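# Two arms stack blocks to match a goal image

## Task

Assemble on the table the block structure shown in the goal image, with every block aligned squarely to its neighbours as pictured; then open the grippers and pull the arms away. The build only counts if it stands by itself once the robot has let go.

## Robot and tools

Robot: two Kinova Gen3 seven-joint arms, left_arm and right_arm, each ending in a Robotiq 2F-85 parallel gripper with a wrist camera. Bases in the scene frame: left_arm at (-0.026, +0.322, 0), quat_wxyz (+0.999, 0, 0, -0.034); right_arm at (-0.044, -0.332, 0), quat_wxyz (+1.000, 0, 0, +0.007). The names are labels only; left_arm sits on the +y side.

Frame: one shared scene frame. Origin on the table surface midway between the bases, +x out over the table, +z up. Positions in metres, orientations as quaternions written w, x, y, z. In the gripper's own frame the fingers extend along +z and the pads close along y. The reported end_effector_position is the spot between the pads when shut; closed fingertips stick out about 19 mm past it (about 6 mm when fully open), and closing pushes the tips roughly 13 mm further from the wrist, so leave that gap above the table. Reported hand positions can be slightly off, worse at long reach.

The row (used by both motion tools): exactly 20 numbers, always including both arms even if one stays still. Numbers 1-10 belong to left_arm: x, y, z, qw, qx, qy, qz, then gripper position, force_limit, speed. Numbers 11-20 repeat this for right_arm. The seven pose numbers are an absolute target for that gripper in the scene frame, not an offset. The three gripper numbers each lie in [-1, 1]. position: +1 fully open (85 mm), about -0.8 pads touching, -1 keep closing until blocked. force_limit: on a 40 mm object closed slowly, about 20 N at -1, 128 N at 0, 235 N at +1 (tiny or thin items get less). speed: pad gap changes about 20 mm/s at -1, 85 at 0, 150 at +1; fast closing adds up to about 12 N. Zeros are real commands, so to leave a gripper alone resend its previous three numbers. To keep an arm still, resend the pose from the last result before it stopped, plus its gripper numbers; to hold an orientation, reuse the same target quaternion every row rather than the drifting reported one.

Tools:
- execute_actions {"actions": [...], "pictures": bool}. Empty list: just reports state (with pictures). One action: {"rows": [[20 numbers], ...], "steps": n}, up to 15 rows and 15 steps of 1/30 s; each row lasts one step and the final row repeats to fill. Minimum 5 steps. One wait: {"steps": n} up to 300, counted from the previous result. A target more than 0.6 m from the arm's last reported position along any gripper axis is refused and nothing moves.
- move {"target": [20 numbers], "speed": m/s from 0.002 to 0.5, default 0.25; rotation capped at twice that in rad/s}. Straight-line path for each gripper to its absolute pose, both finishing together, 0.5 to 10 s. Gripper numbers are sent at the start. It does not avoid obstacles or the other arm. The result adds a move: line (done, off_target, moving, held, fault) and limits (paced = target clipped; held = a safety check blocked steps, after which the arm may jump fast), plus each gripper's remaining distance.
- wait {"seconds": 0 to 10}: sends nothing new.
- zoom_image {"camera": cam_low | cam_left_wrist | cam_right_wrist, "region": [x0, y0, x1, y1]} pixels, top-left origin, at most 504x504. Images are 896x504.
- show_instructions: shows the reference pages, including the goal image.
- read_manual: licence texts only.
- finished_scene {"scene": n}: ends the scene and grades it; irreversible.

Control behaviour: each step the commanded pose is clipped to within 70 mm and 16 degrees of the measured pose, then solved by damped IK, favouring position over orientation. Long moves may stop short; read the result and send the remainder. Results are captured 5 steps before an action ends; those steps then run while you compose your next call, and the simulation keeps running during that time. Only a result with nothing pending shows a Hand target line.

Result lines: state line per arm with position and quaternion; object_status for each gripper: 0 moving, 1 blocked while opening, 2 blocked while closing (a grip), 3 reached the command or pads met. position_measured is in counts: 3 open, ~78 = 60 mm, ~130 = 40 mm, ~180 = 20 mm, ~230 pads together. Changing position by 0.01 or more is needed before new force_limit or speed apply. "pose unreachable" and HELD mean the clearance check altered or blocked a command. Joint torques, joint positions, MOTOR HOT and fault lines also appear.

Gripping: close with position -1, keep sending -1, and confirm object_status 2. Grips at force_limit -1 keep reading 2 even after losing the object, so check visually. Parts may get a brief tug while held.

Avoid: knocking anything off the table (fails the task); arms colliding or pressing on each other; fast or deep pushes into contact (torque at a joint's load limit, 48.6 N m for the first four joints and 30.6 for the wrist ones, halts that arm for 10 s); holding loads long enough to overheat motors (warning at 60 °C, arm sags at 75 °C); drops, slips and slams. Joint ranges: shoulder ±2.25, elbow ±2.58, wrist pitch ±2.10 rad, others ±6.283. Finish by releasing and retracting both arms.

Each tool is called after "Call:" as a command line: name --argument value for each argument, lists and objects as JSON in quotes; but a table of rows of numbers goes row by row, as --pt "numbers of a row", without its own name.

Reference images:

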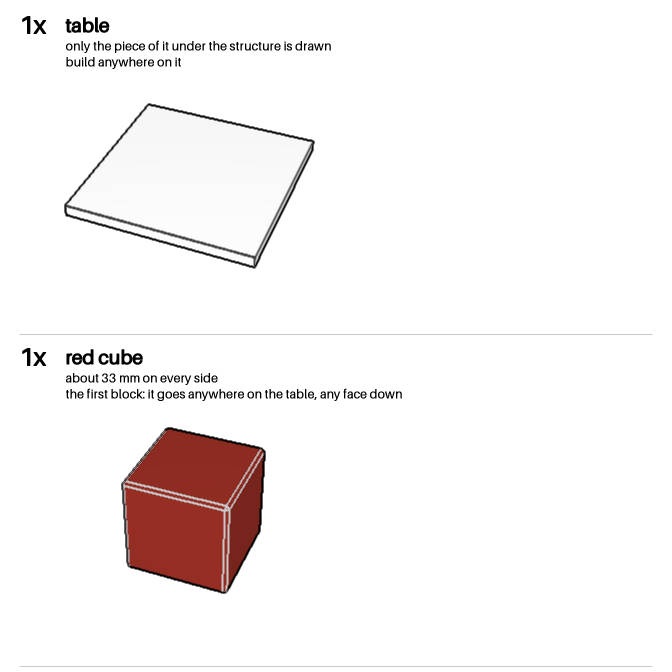

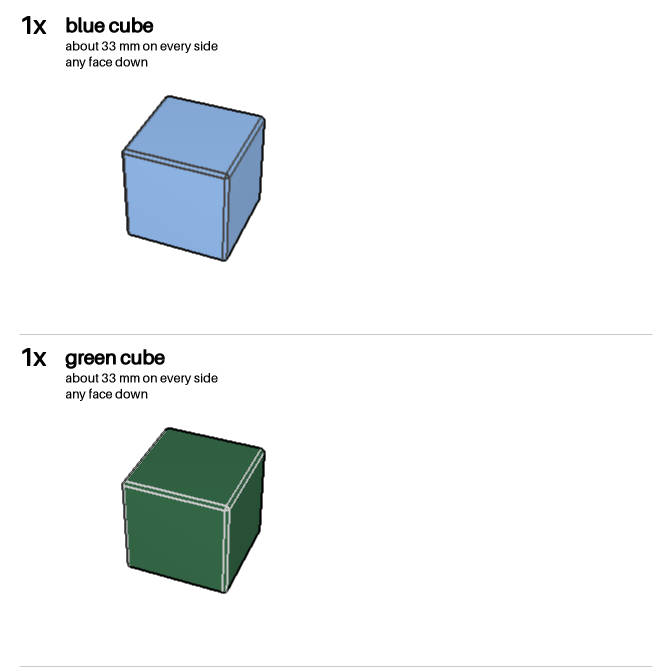

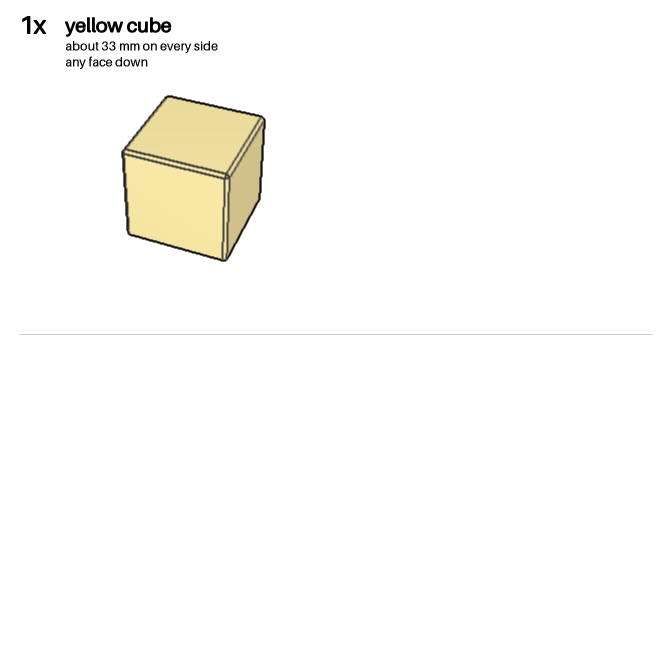

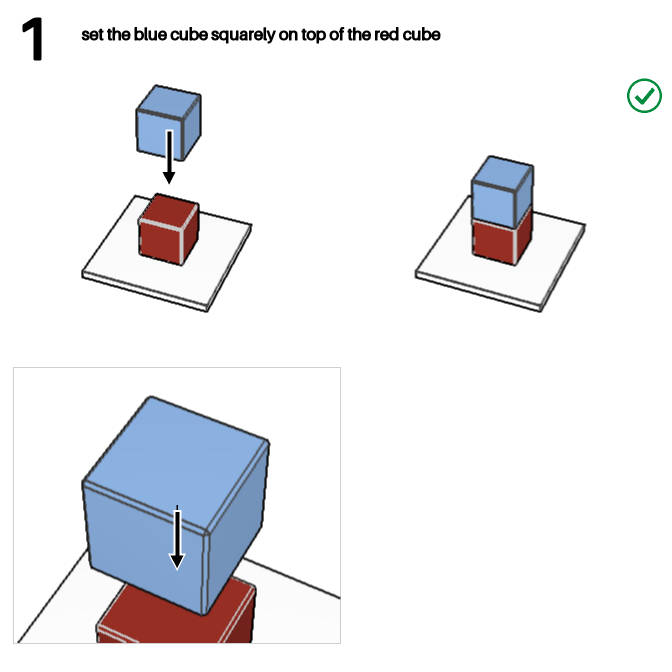

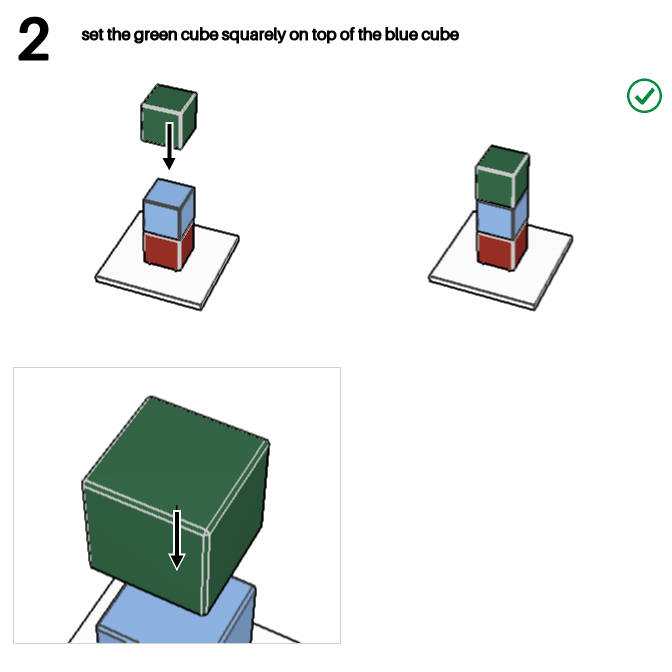

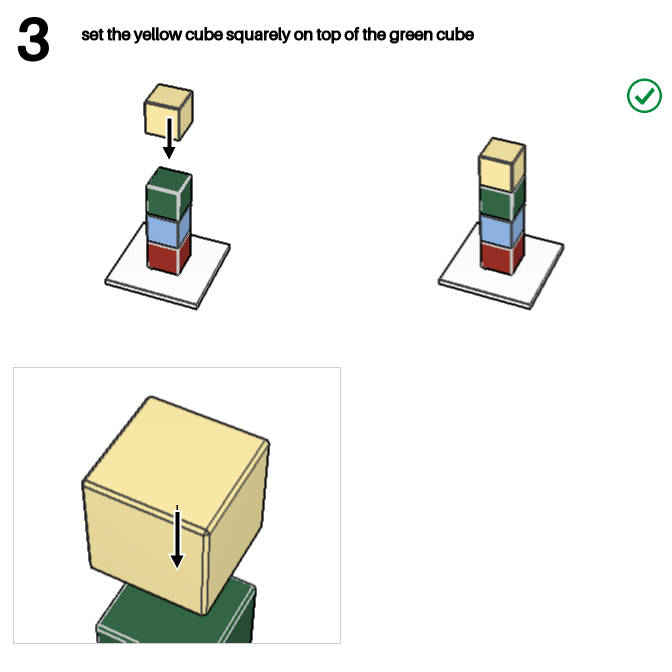

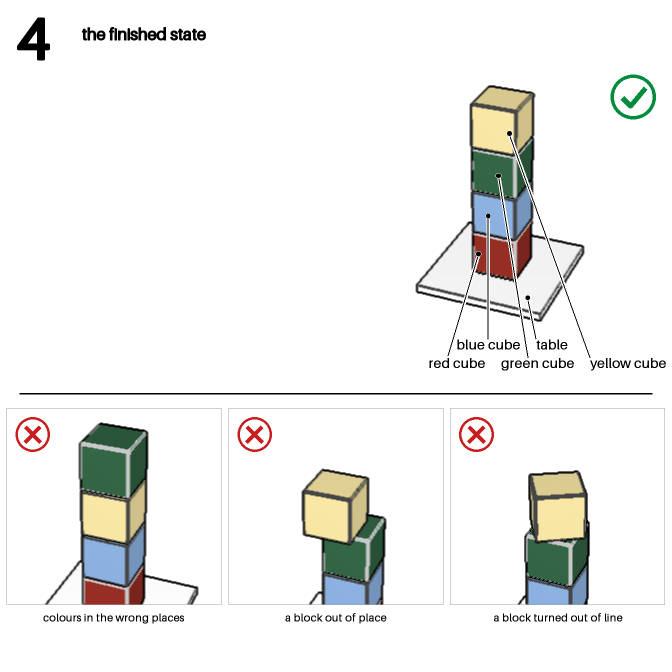

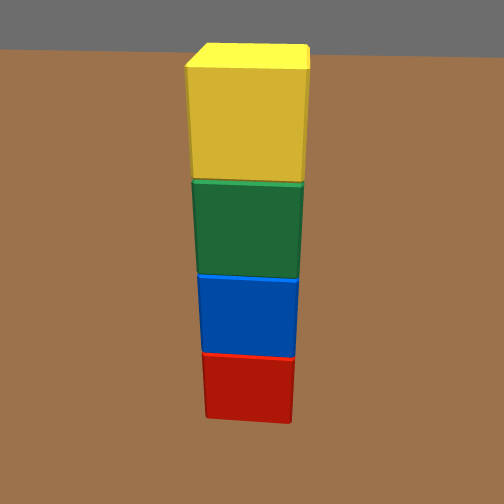

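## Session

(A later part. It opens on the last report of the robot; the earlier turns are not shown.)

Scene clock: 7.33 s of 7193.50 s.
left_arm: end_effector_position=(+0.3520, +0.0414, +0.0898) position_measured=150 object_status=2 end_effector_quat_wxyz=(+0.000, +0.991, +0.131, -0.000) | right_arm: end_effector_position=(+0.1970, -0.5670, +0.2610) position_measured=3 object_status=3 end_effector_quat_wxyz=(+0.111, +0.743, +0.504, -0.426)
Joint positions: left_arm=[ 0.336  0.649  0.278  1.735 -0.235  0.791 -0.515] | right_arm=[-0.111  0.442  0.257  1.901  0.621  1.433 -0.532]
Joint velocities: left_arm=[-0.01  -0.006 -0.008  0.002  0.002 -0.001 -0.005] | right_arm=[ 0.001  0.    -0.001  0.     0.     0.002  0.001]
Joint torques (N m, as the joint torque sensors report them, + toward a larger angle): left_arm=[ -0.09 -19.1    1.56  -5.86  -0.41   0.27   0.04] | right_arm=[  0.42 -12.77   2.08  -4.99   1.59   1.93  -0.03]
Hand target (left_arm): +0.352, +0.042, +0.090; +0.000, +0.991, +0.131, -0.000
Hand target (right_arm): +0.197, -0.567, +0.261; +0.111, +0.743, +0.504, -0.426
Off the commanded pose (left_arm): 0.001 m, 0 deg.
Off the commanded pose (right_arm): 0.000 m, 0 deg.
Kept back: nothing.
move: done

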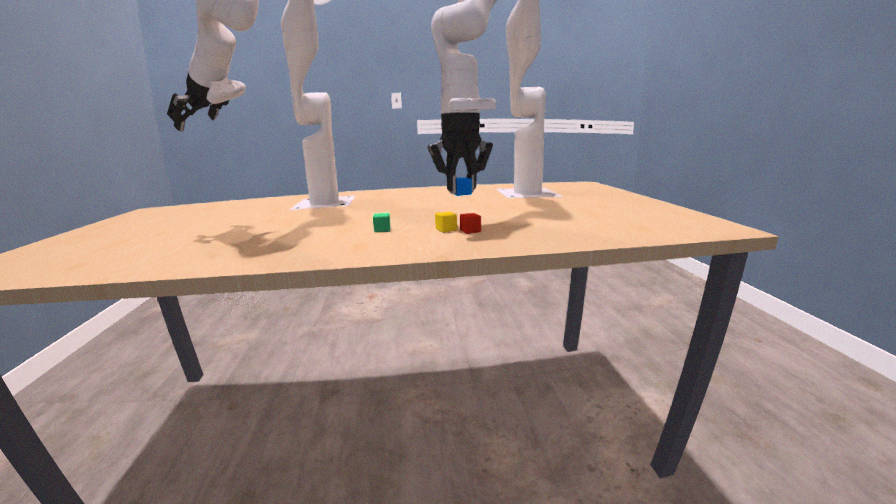

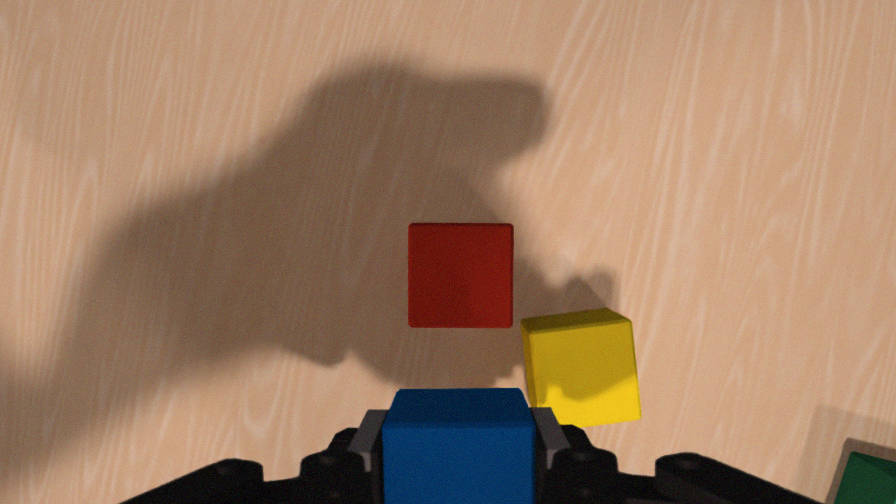

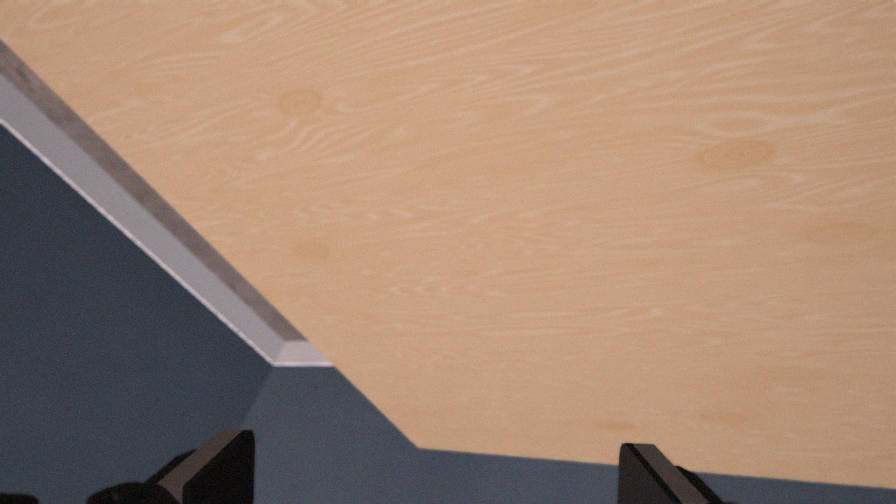

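Call:
move --target '[0.394,0.052,0.065,0,0.991,0.131,0,-1,-0.5,0.5,0.197,-0.567,0.261,0.111,0.743,0.504,-0.426,1,0,0]' --speed 0.15

Call:
move --target '[0.394,0.052,0.0555,0,0.991,0.131,0,-1,-0.5,0.5,0.197,-0.567,0.261,0.111,0.743,0.504,-0.426,1,0,0]' --speed 0.02

Call:
move --target '[0.394,0.052,0.0555,0,0.991,0.131,0,0.4,-0.5,0.5,0.197,-0.567,0.261,0.111,0.743,0.504,-0.426,1,0,0]'

Call:
move --target '[0.394,0.052,0.123,0,0.991,0.131,0,0.4,-0.5,0.5,0.197,-0.567,0.261,0.111,0.743,0.504,-0.426,1,0,0]'

Call:
move --target '[0.346,-0.1267,0.09,0,1,0,0,0.4,-0.5,0.5,0.197,-0.567,0.261,0.111,0.743,0.504,-0.426,1,0,0]'

Scene clock: 8.40 s of 7193.50 s.
left_arm: end_effector_position=(+0.3940, +0.0519, +0.0654) position_measured=150 object_status=2 end_effector_quat_wxyz=(+0.000, +0.991, +0.131, +0.000) | right_arm: end_effector_position=(+0.1970, -0.5670, +0.2610) position_measured=3 object_status=3 end_effector_quat_wxyz=(+0.111, +0.743, +0.504, -0.426)
Joint positions: left_arm=[ 0.288  0.738  0.266  1.65  -0.253  0.787 -0.573] | right_arm=[-0.111  0.442  0.257  1.901  0.621  1.433 -0.532]
Joint velocities: left_arm=[-0.001  0.007  0.001 -0.001  0.     0.    -0.001] | right_arm=[-0.    -0.    -0.    -0.001 -0.     0.     0.001]
Joint torques (N m, as the joint torque sensors report them, + toward a larger angle): left_arm=[ -0.52 -20.4    1.55  -5.65  -0.39   0.22   0.12] | right_arm=[  0.17 -12.84   2.23  -5.06   1.65   1.87  -0.03]
Hand target (left_arm): +0.394, +0.052, +0.065; +0.000, +0.991, +0.131, -0.000
Hand target (right_arm): +0.197, -0.567, +0.261; +0.111, +0.743, +0.504, -0.426
Off the commanded pose (left_arm): 0.000 m, 0 deg.
Off the commanded pose (right_arm): 0.000 m, 0 deg.
Kept back: nothing.
move: done

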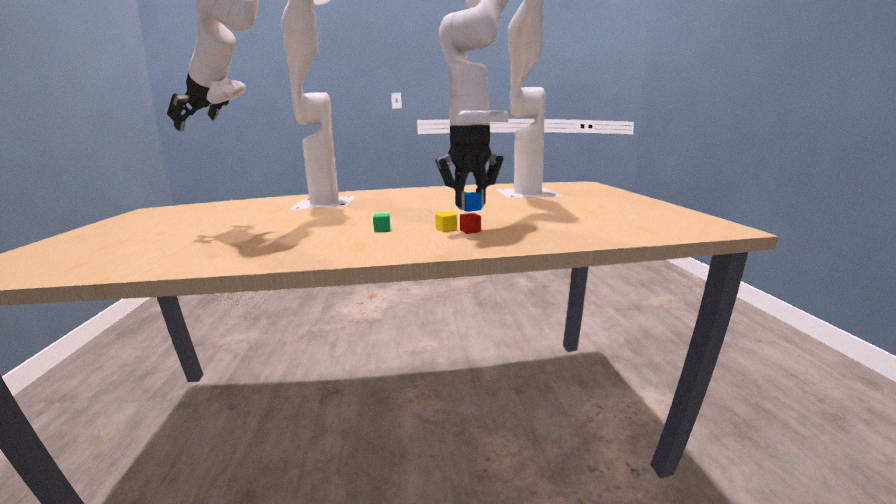

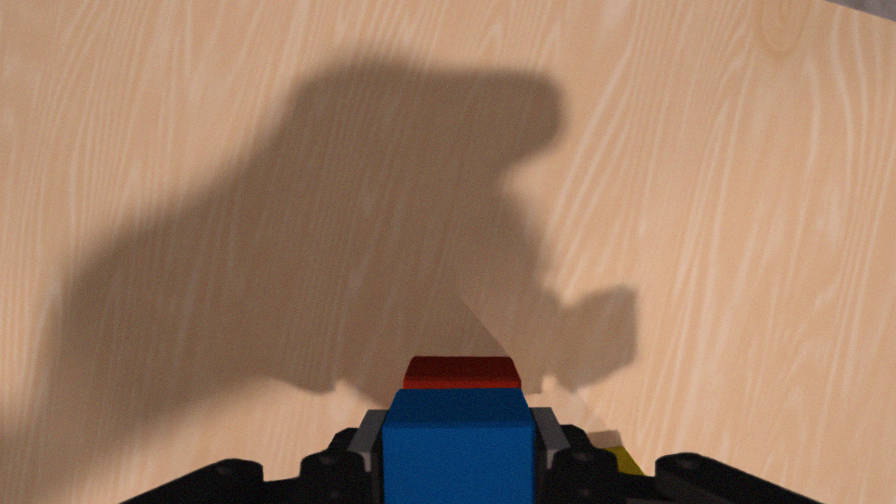

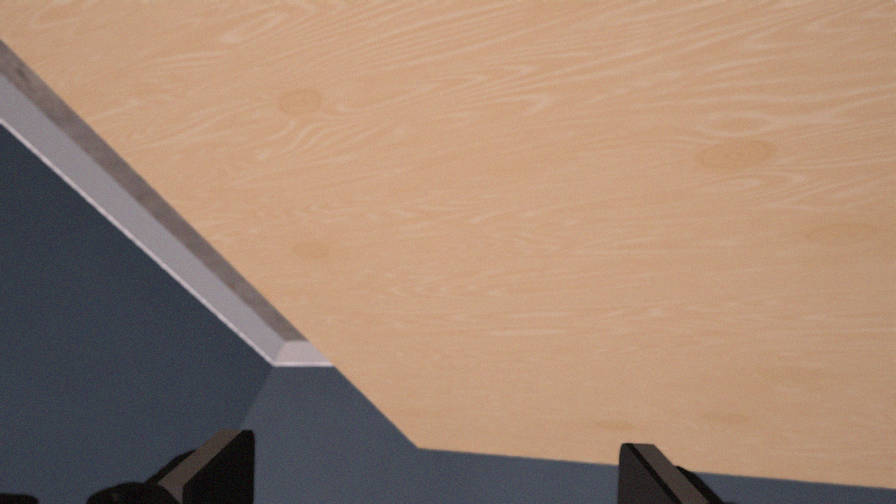

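Scene clock: 9.13 s of 7193.50 s.
left_arm: end_effector_position=(+0.3941, +0.0520, +0.0556) position_measured=150 object_status=2 end_effector_quat_wxyz=(+0.000, +0.991, +0.131, +0.000) | right_arm: end_effector_position=(+0.1970, -0.5670, +0.2610) position_measured=3 object_status=3 end_effector_quat_wxyz=(+0.111, +0.743, +0.504, -0.426)
Joint positions: left_arm=[ 0.292  0.755  0.261  1.655 -0.258  0.765 -0.569] | right_arm=[-0.111  0.442  0.257  1.901  0.621  1.433 -0.532]
Joint velocities: left_arm=[ 0.     0.001  0.     0.    -0.    -0.    -0.   ] | right_arm=[-0.001 -0.    -0.    -0.    -0.001  0.001  0.002]
Joint torques (N m, as the joint torque sensors report them, + toward a larger angle): left_arm=[ -0.47 -20.79   1.67  -5.63  -0.44   0.13  -0.02] | right_arm=[  0.24 -12.87   2.24  -4.98   1.66   1.9   -0.06]
Hand target (left_arm): +0.394, +0.052, +0.056; -0.000, +0.991, +0.131, +0.000
Hand target (right_arm): +0.197, -0.567, +0.261; +0.111, +0.743, +0.504, -0.426
Off the commanded pose (left_arm): 0.000 m, 0 deg.
Off the commanded pose (right_arm): 0.000 m, 0 deg.
Kept back: nothing.
move: done

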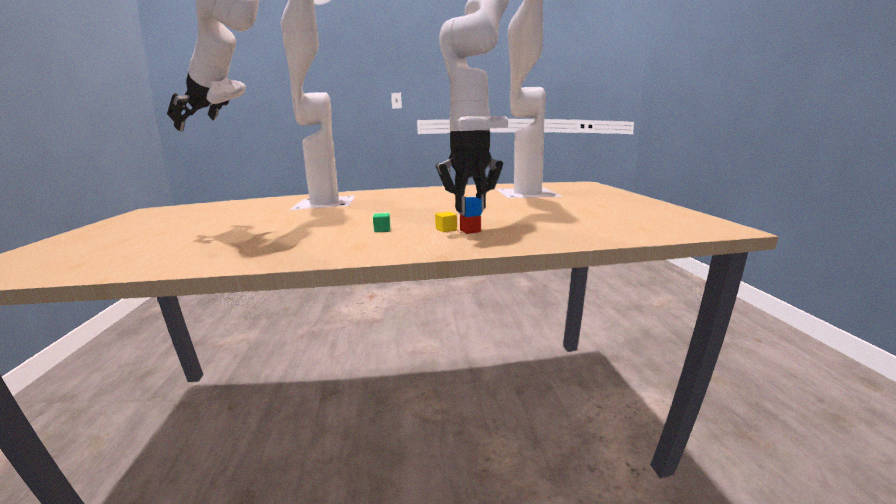

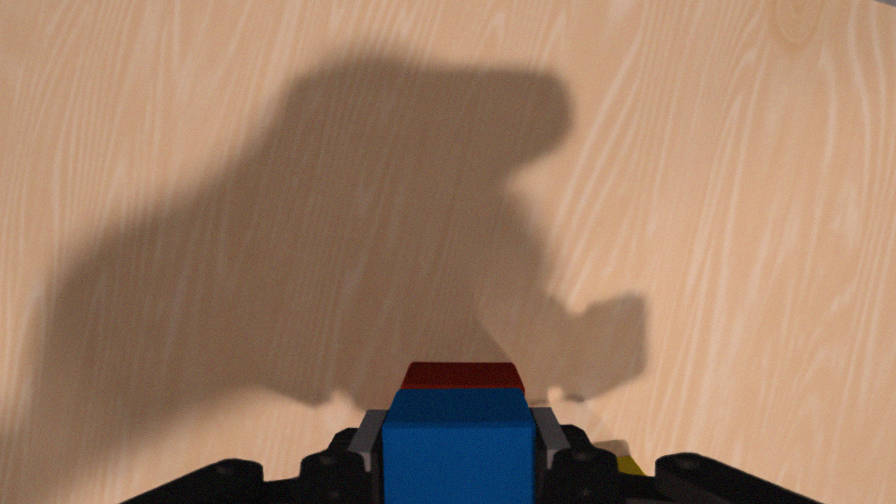

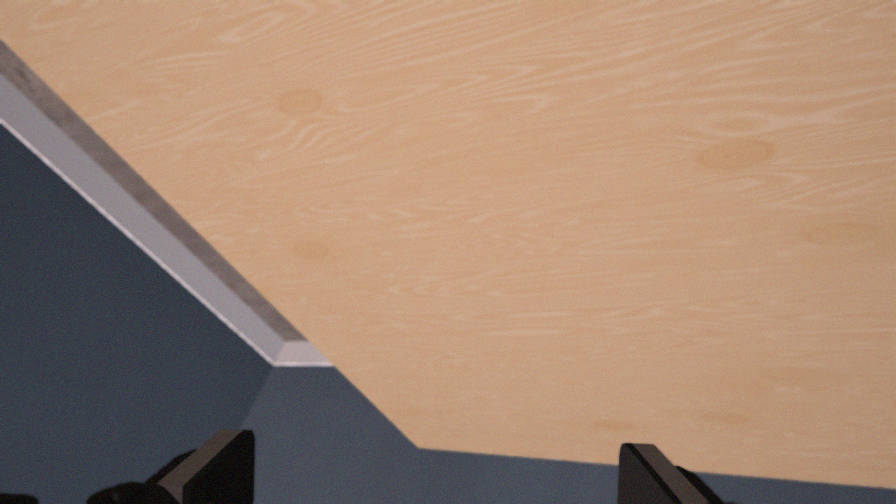

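Scene clock: 9.83 s of 7193.50 s.
left_arm: end_effector_position=(+0.3940, +0.0520, +0.0555) position_measured=78 object_status=3 end_effector_quat_wxyz=(+0.000, +0.991, +0.131, +0.000) | right_arm: end_effector_position=(+0.1970, -0.5670, +0.2610) position_measured=3 object_status=3 end_effector_quat_wxyz=(+0.111, +0.743, +0.504, -0.426)
Joint positions: left_arm=[ 0.292  0.755  0.261  1.655 -0.258  0.765 -0.569] | right_arm=[-0.111  0.442  0.257  1.901  0.621  1.433 -0.532]
Joint velocities: left_arm=[ 0.    -0.    -0.     0.     0.002 -0.    -0.   ] | right_arm=[-0.001 -0.     0.     0.001 -0.001 -0.001 -0.001]
Joint torques (N m, as the joint torque sensors report them, + toward a larger angle): left_arm=[ -0.41 -20.55   1.62  -5.69  -0.34   0.22  -0.07] | right_arm=[  0.31 -12.84   2.23  -5.13   1.6    1.83   0.01]
Hand target (left_arm): +0.394, +0.052, +0.056; -0.000, +0.991, +0.131, +0.000
Hand target (right_arm): +0.197, -0.567, +0.261; +0.111, +0.743, +0.504, -0.426
Off the commanded pose (left_arm): 0.000 m, 0 deg.
Off the commanded pose (right_arm): 0.000 m, 0 deg.
Kept back: nothing.
move: done

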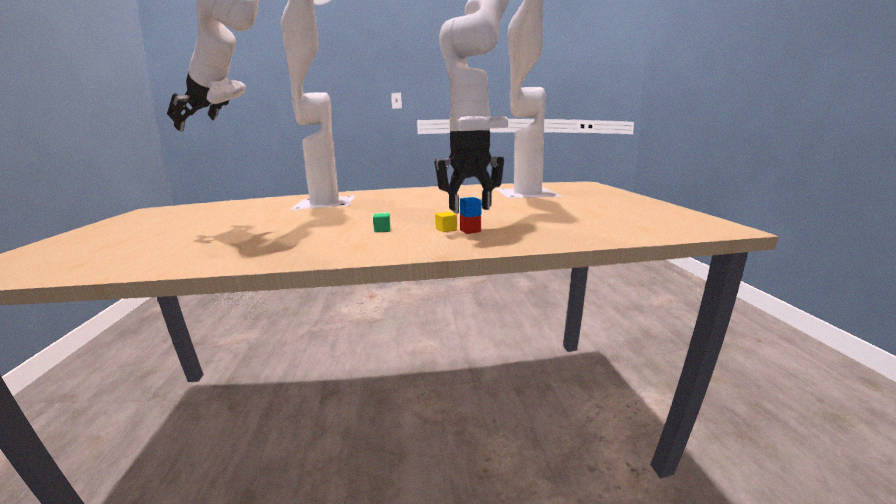

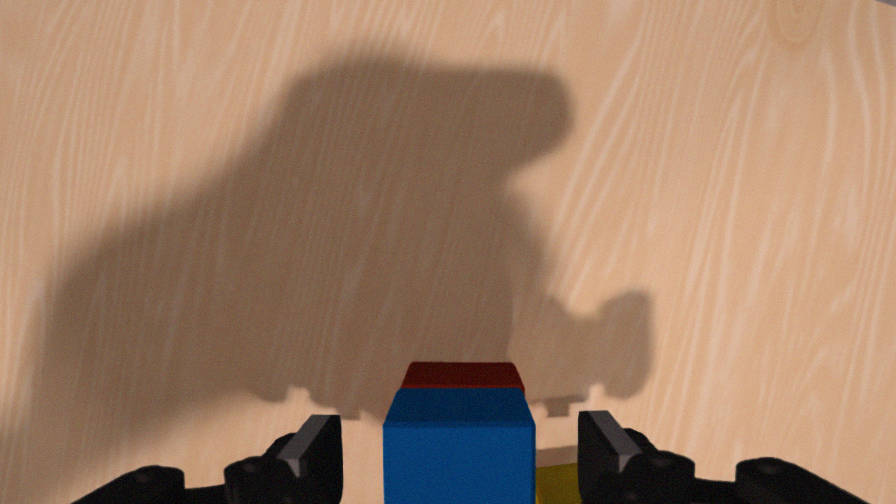

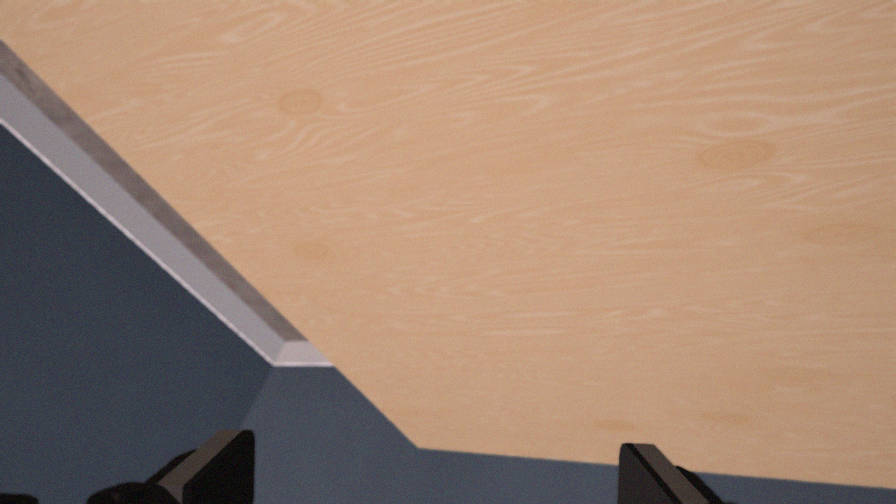

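Scene clock: 10.57 s of 7193.50 s.
left_arm: end_effector_position=(+0.3938, +0.0518, +0.1227) position_measured=78 object_status=3 end_effector_quat_wxyz=(+0.000, +0.991, +0.131, -0.000) | right_arm: end_effector_position=(+0.1970, -0.5670, +0.2610) position_measured=3 object_status=3 end_effector_quat_wxyz=(+0.111, +0.743, +0.504, -0.426)
Joint positions: left_arm=[ 0.27   0.649  0.296  1.597 -0.221  0.929 -0.599] | right_arm=[-0.111  0.442  0.257  1.901  0.621  1.433 -0.532]
Joint velocities: left_arm=[-0.002 -0.003 -0.    -0.     0.    -0.    -0.   ] | right_arm=[ 0.     0.     0.     0.    -0.001 -0.    -0.001]
Joint torques (N m, as the joint torque sensors report them, + toward a larger angle): left_arm=[ -0.81 -19.8    1.47  -6.51  -0.37   0.25   0.03] | right_arm=[  0.39 -12.96   2.14  -5.14   1.62   1.84   0.1 ]
Hand target (left_arm): +0.394, +0.052, +0.123; +0.000, +0.991, +0.131, -0.000
Hand target (right_arm): +0.197, -0.567, +0.261; +0.111, +0.743, +0.504, -0.426
Off the commanded pose (left_arm): 0.000 m, 0 deg.
Off the commanded pose (right_arm): 0.000 m, 0 deg.
Kept back: nothing.
move: done

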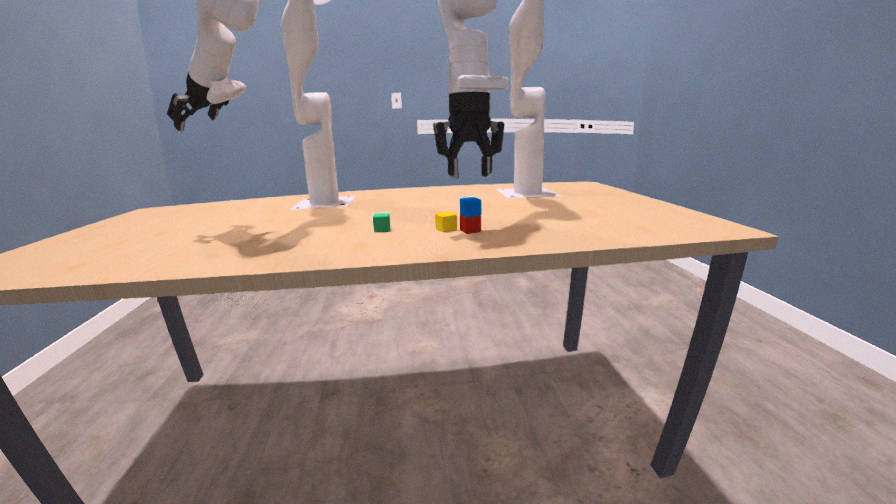

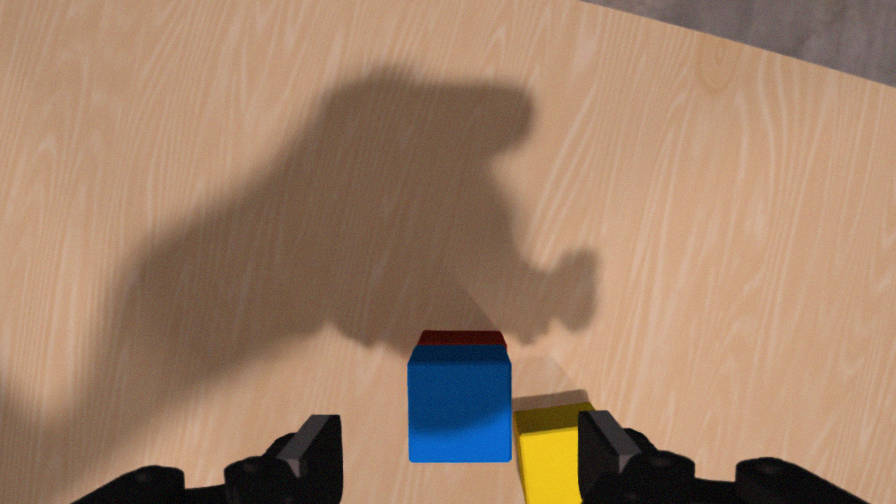

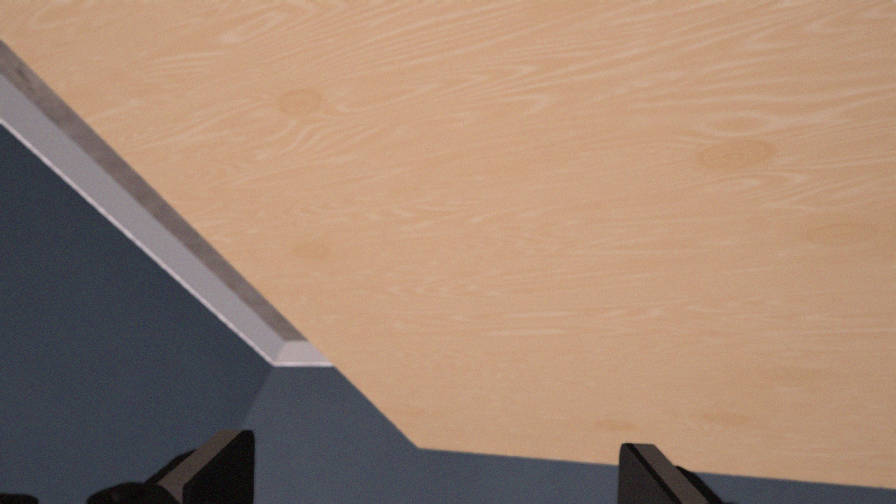

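Scene clock: 11.73 s of 7193.50 s.
left_arm: end_effector_position=(+0.3471, -0.1264, +0.0905) position_measured=78 object_status=3 end_effector_quat_wxyz=(-0.000, +1.000, -0.000, +0.000) | right_arm: end_effector_position=(+0.1970, -0.5670, +0.2610) position_measured=3 object_status=3 end_effector_quat_wxyz=(+0.111, +0.743, +0.504, -0.426)
Joint positions: left_arm=[ 0.593  0.867  0.343  1.283 -0.303  1.042 -0.527] | right_arm=[-0.111  0.442  0.257  1.901  0.621  1.433 -0.532]
Joint velocities: left_arm=[ 0.006  0.009  0.001 -0.003 -0.     0.001  0.001] | right_arm=[ 0.     0.     0.001  0.    -0.001 -0.    -0.   ]
Joint torques (N m, as the joint torque sensors report them, + toward a larger angle): left_arm=[ -0.6  -23.62   2.41  -6.65  -0.5    0.21  -0.07] | right_arm=[  0.18 -12.99   2.2   -5.3    1.55   1.86   0.06]
Hand target (left_arm): +0.347, -0.127, +0.090; -0.000, +1.000, -0.000, +0.000
Hand target (right_arm): +0.197, -0.567, +0.261; +0.111, +0.743, +0.504, -0.426
Off the commanded pose (left_arm): 0.001 m, 0 deg.
Off the commanded pose (right_arm): 0.000 m, 0 deg.
Kept back: nothing.
move: done

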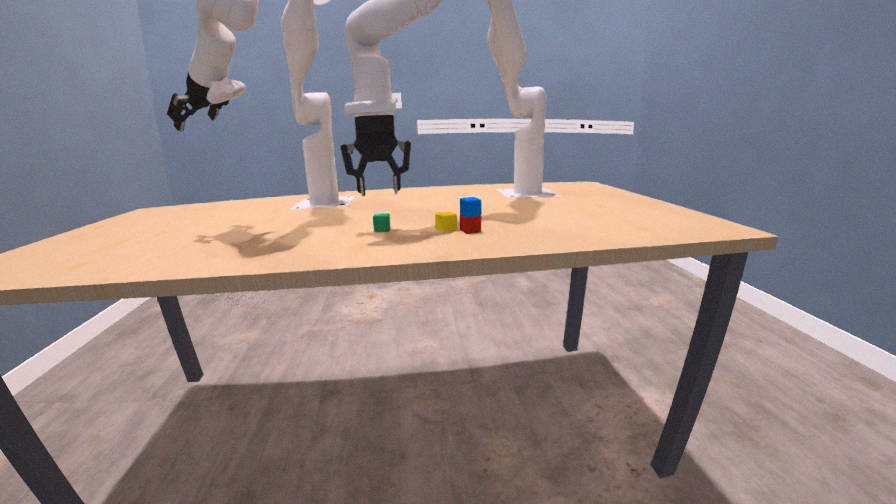

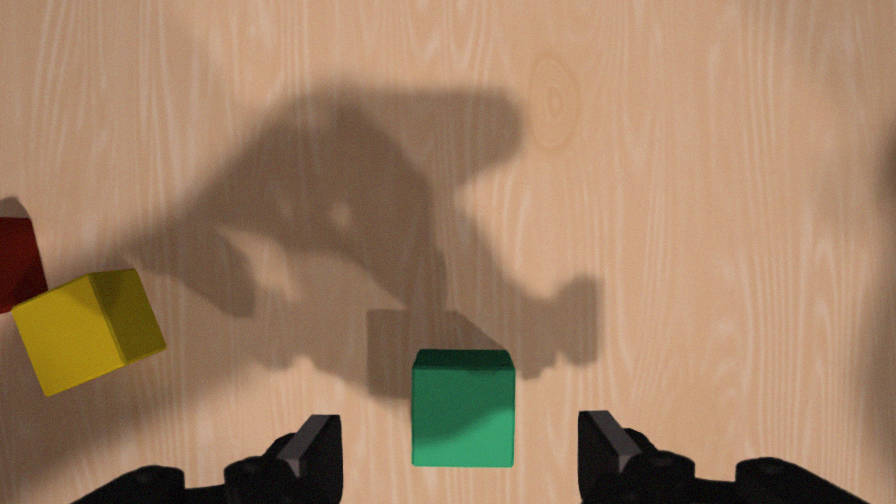

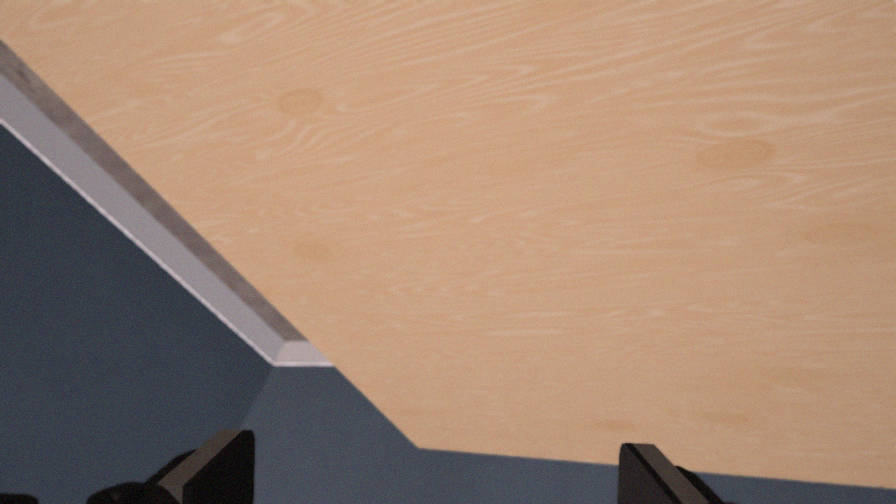

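Call:
move --target '[0.374,0.006,0.09,0,0.829,-0.559,0,0.4,-0.5,0.5,0.197,-0.567,0.261,0.111,0.743,0.504,-0.426,1,0,0]' --speed 0.4

Scene clock: 13.87 s of 7193.50 s.
left_arm: end_effector_position=(+0.3731, +0.0057, +0.0899) position_measured=78 object_status=3 end_effector_quat_wxyz=(-0.000, +0.829, -0.560, -0.000) | right_arm: end_effector_position=(+0.1970, -0.5670, +0.2610) position_measured=3 object_status=3 end_effector_quat_wxyz=(+0.111, +0.743, +0.504, -0.426)
Joint positions: left_arm=[ 0.173  0.792  0.65   1.6   -0.561  0.944 -1.674] | right_arm=[-0.111  0.442  0.257  1.901  0.621  1.433 -0.532]
Joint velocities: left_arm=[-0.008 -0.002 -0.005  0.001  0.004 -0.001 -0.002] | right_arm=[ 0.    -0.     0.     0.    -0.002  0.001 -0.   ]
Joint torques (N m, as the joint torque sensors report them, + toward a larger angle): left_arm=[ -0.74 -19.92   4.07  -5.57  -0.51   0.09   0.06] | right_arm=[  0.35 -12.89   2.11  -5.18   1.57   1.84  -0.16]
Hand target (left_arm): +0.373, +0.006, +0.090; -0.000, +0.829, -0.559, -0.000
Hand target (right_arm): +0.197, -0.567, +0.261; +0.111, +0.743, +0.504, -0.426
Off the commanded pose (left_arm): 0.001 m, 0 deg.
Off the commanded pose (right_arm): 0.000 m, 0 deg.
Kept back: nothing.
move: done

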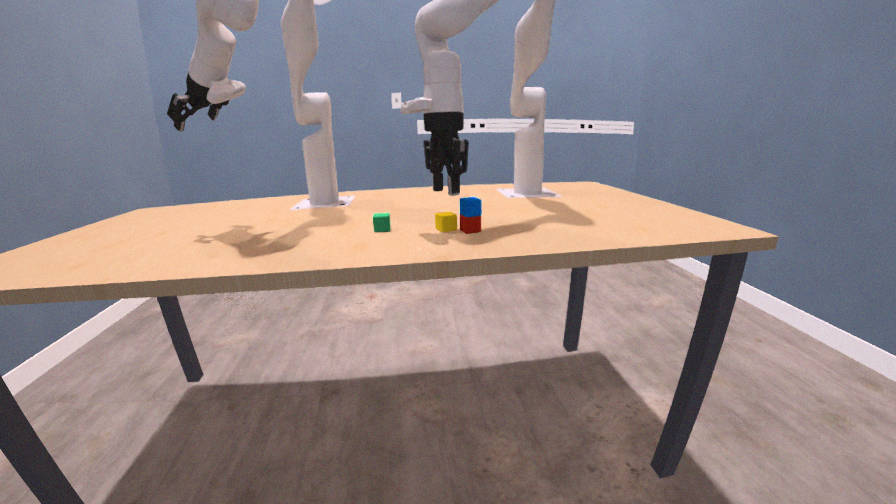

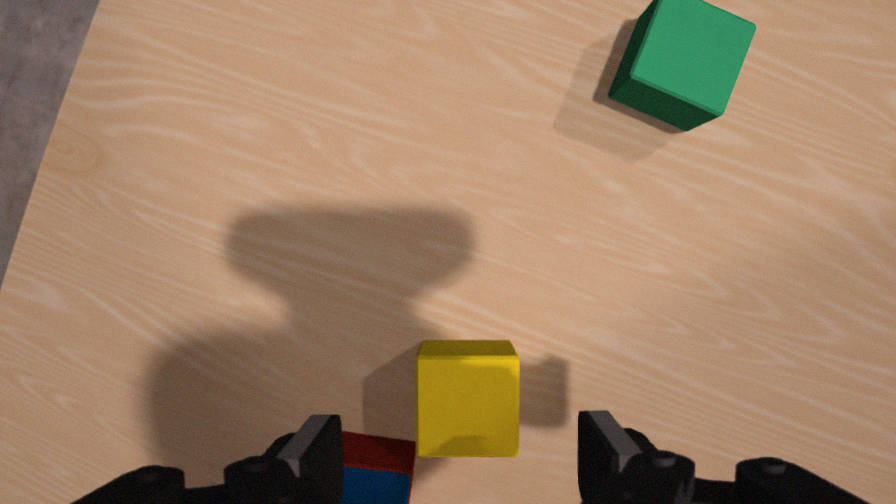

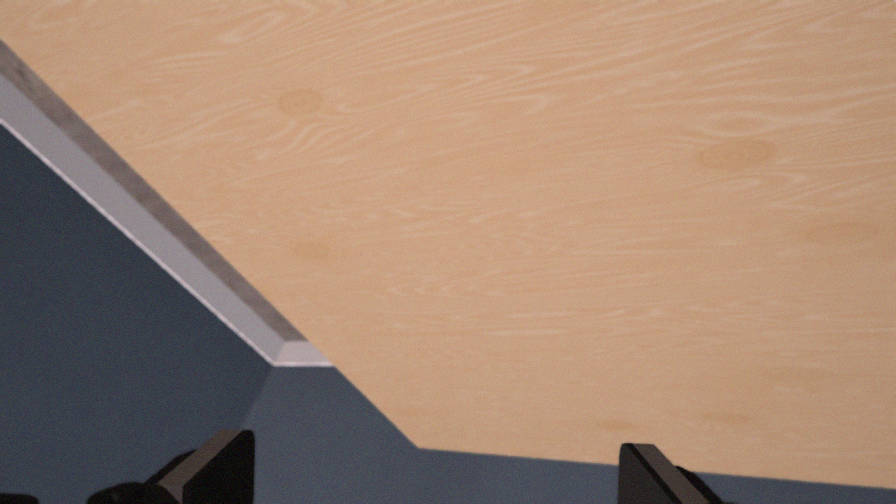

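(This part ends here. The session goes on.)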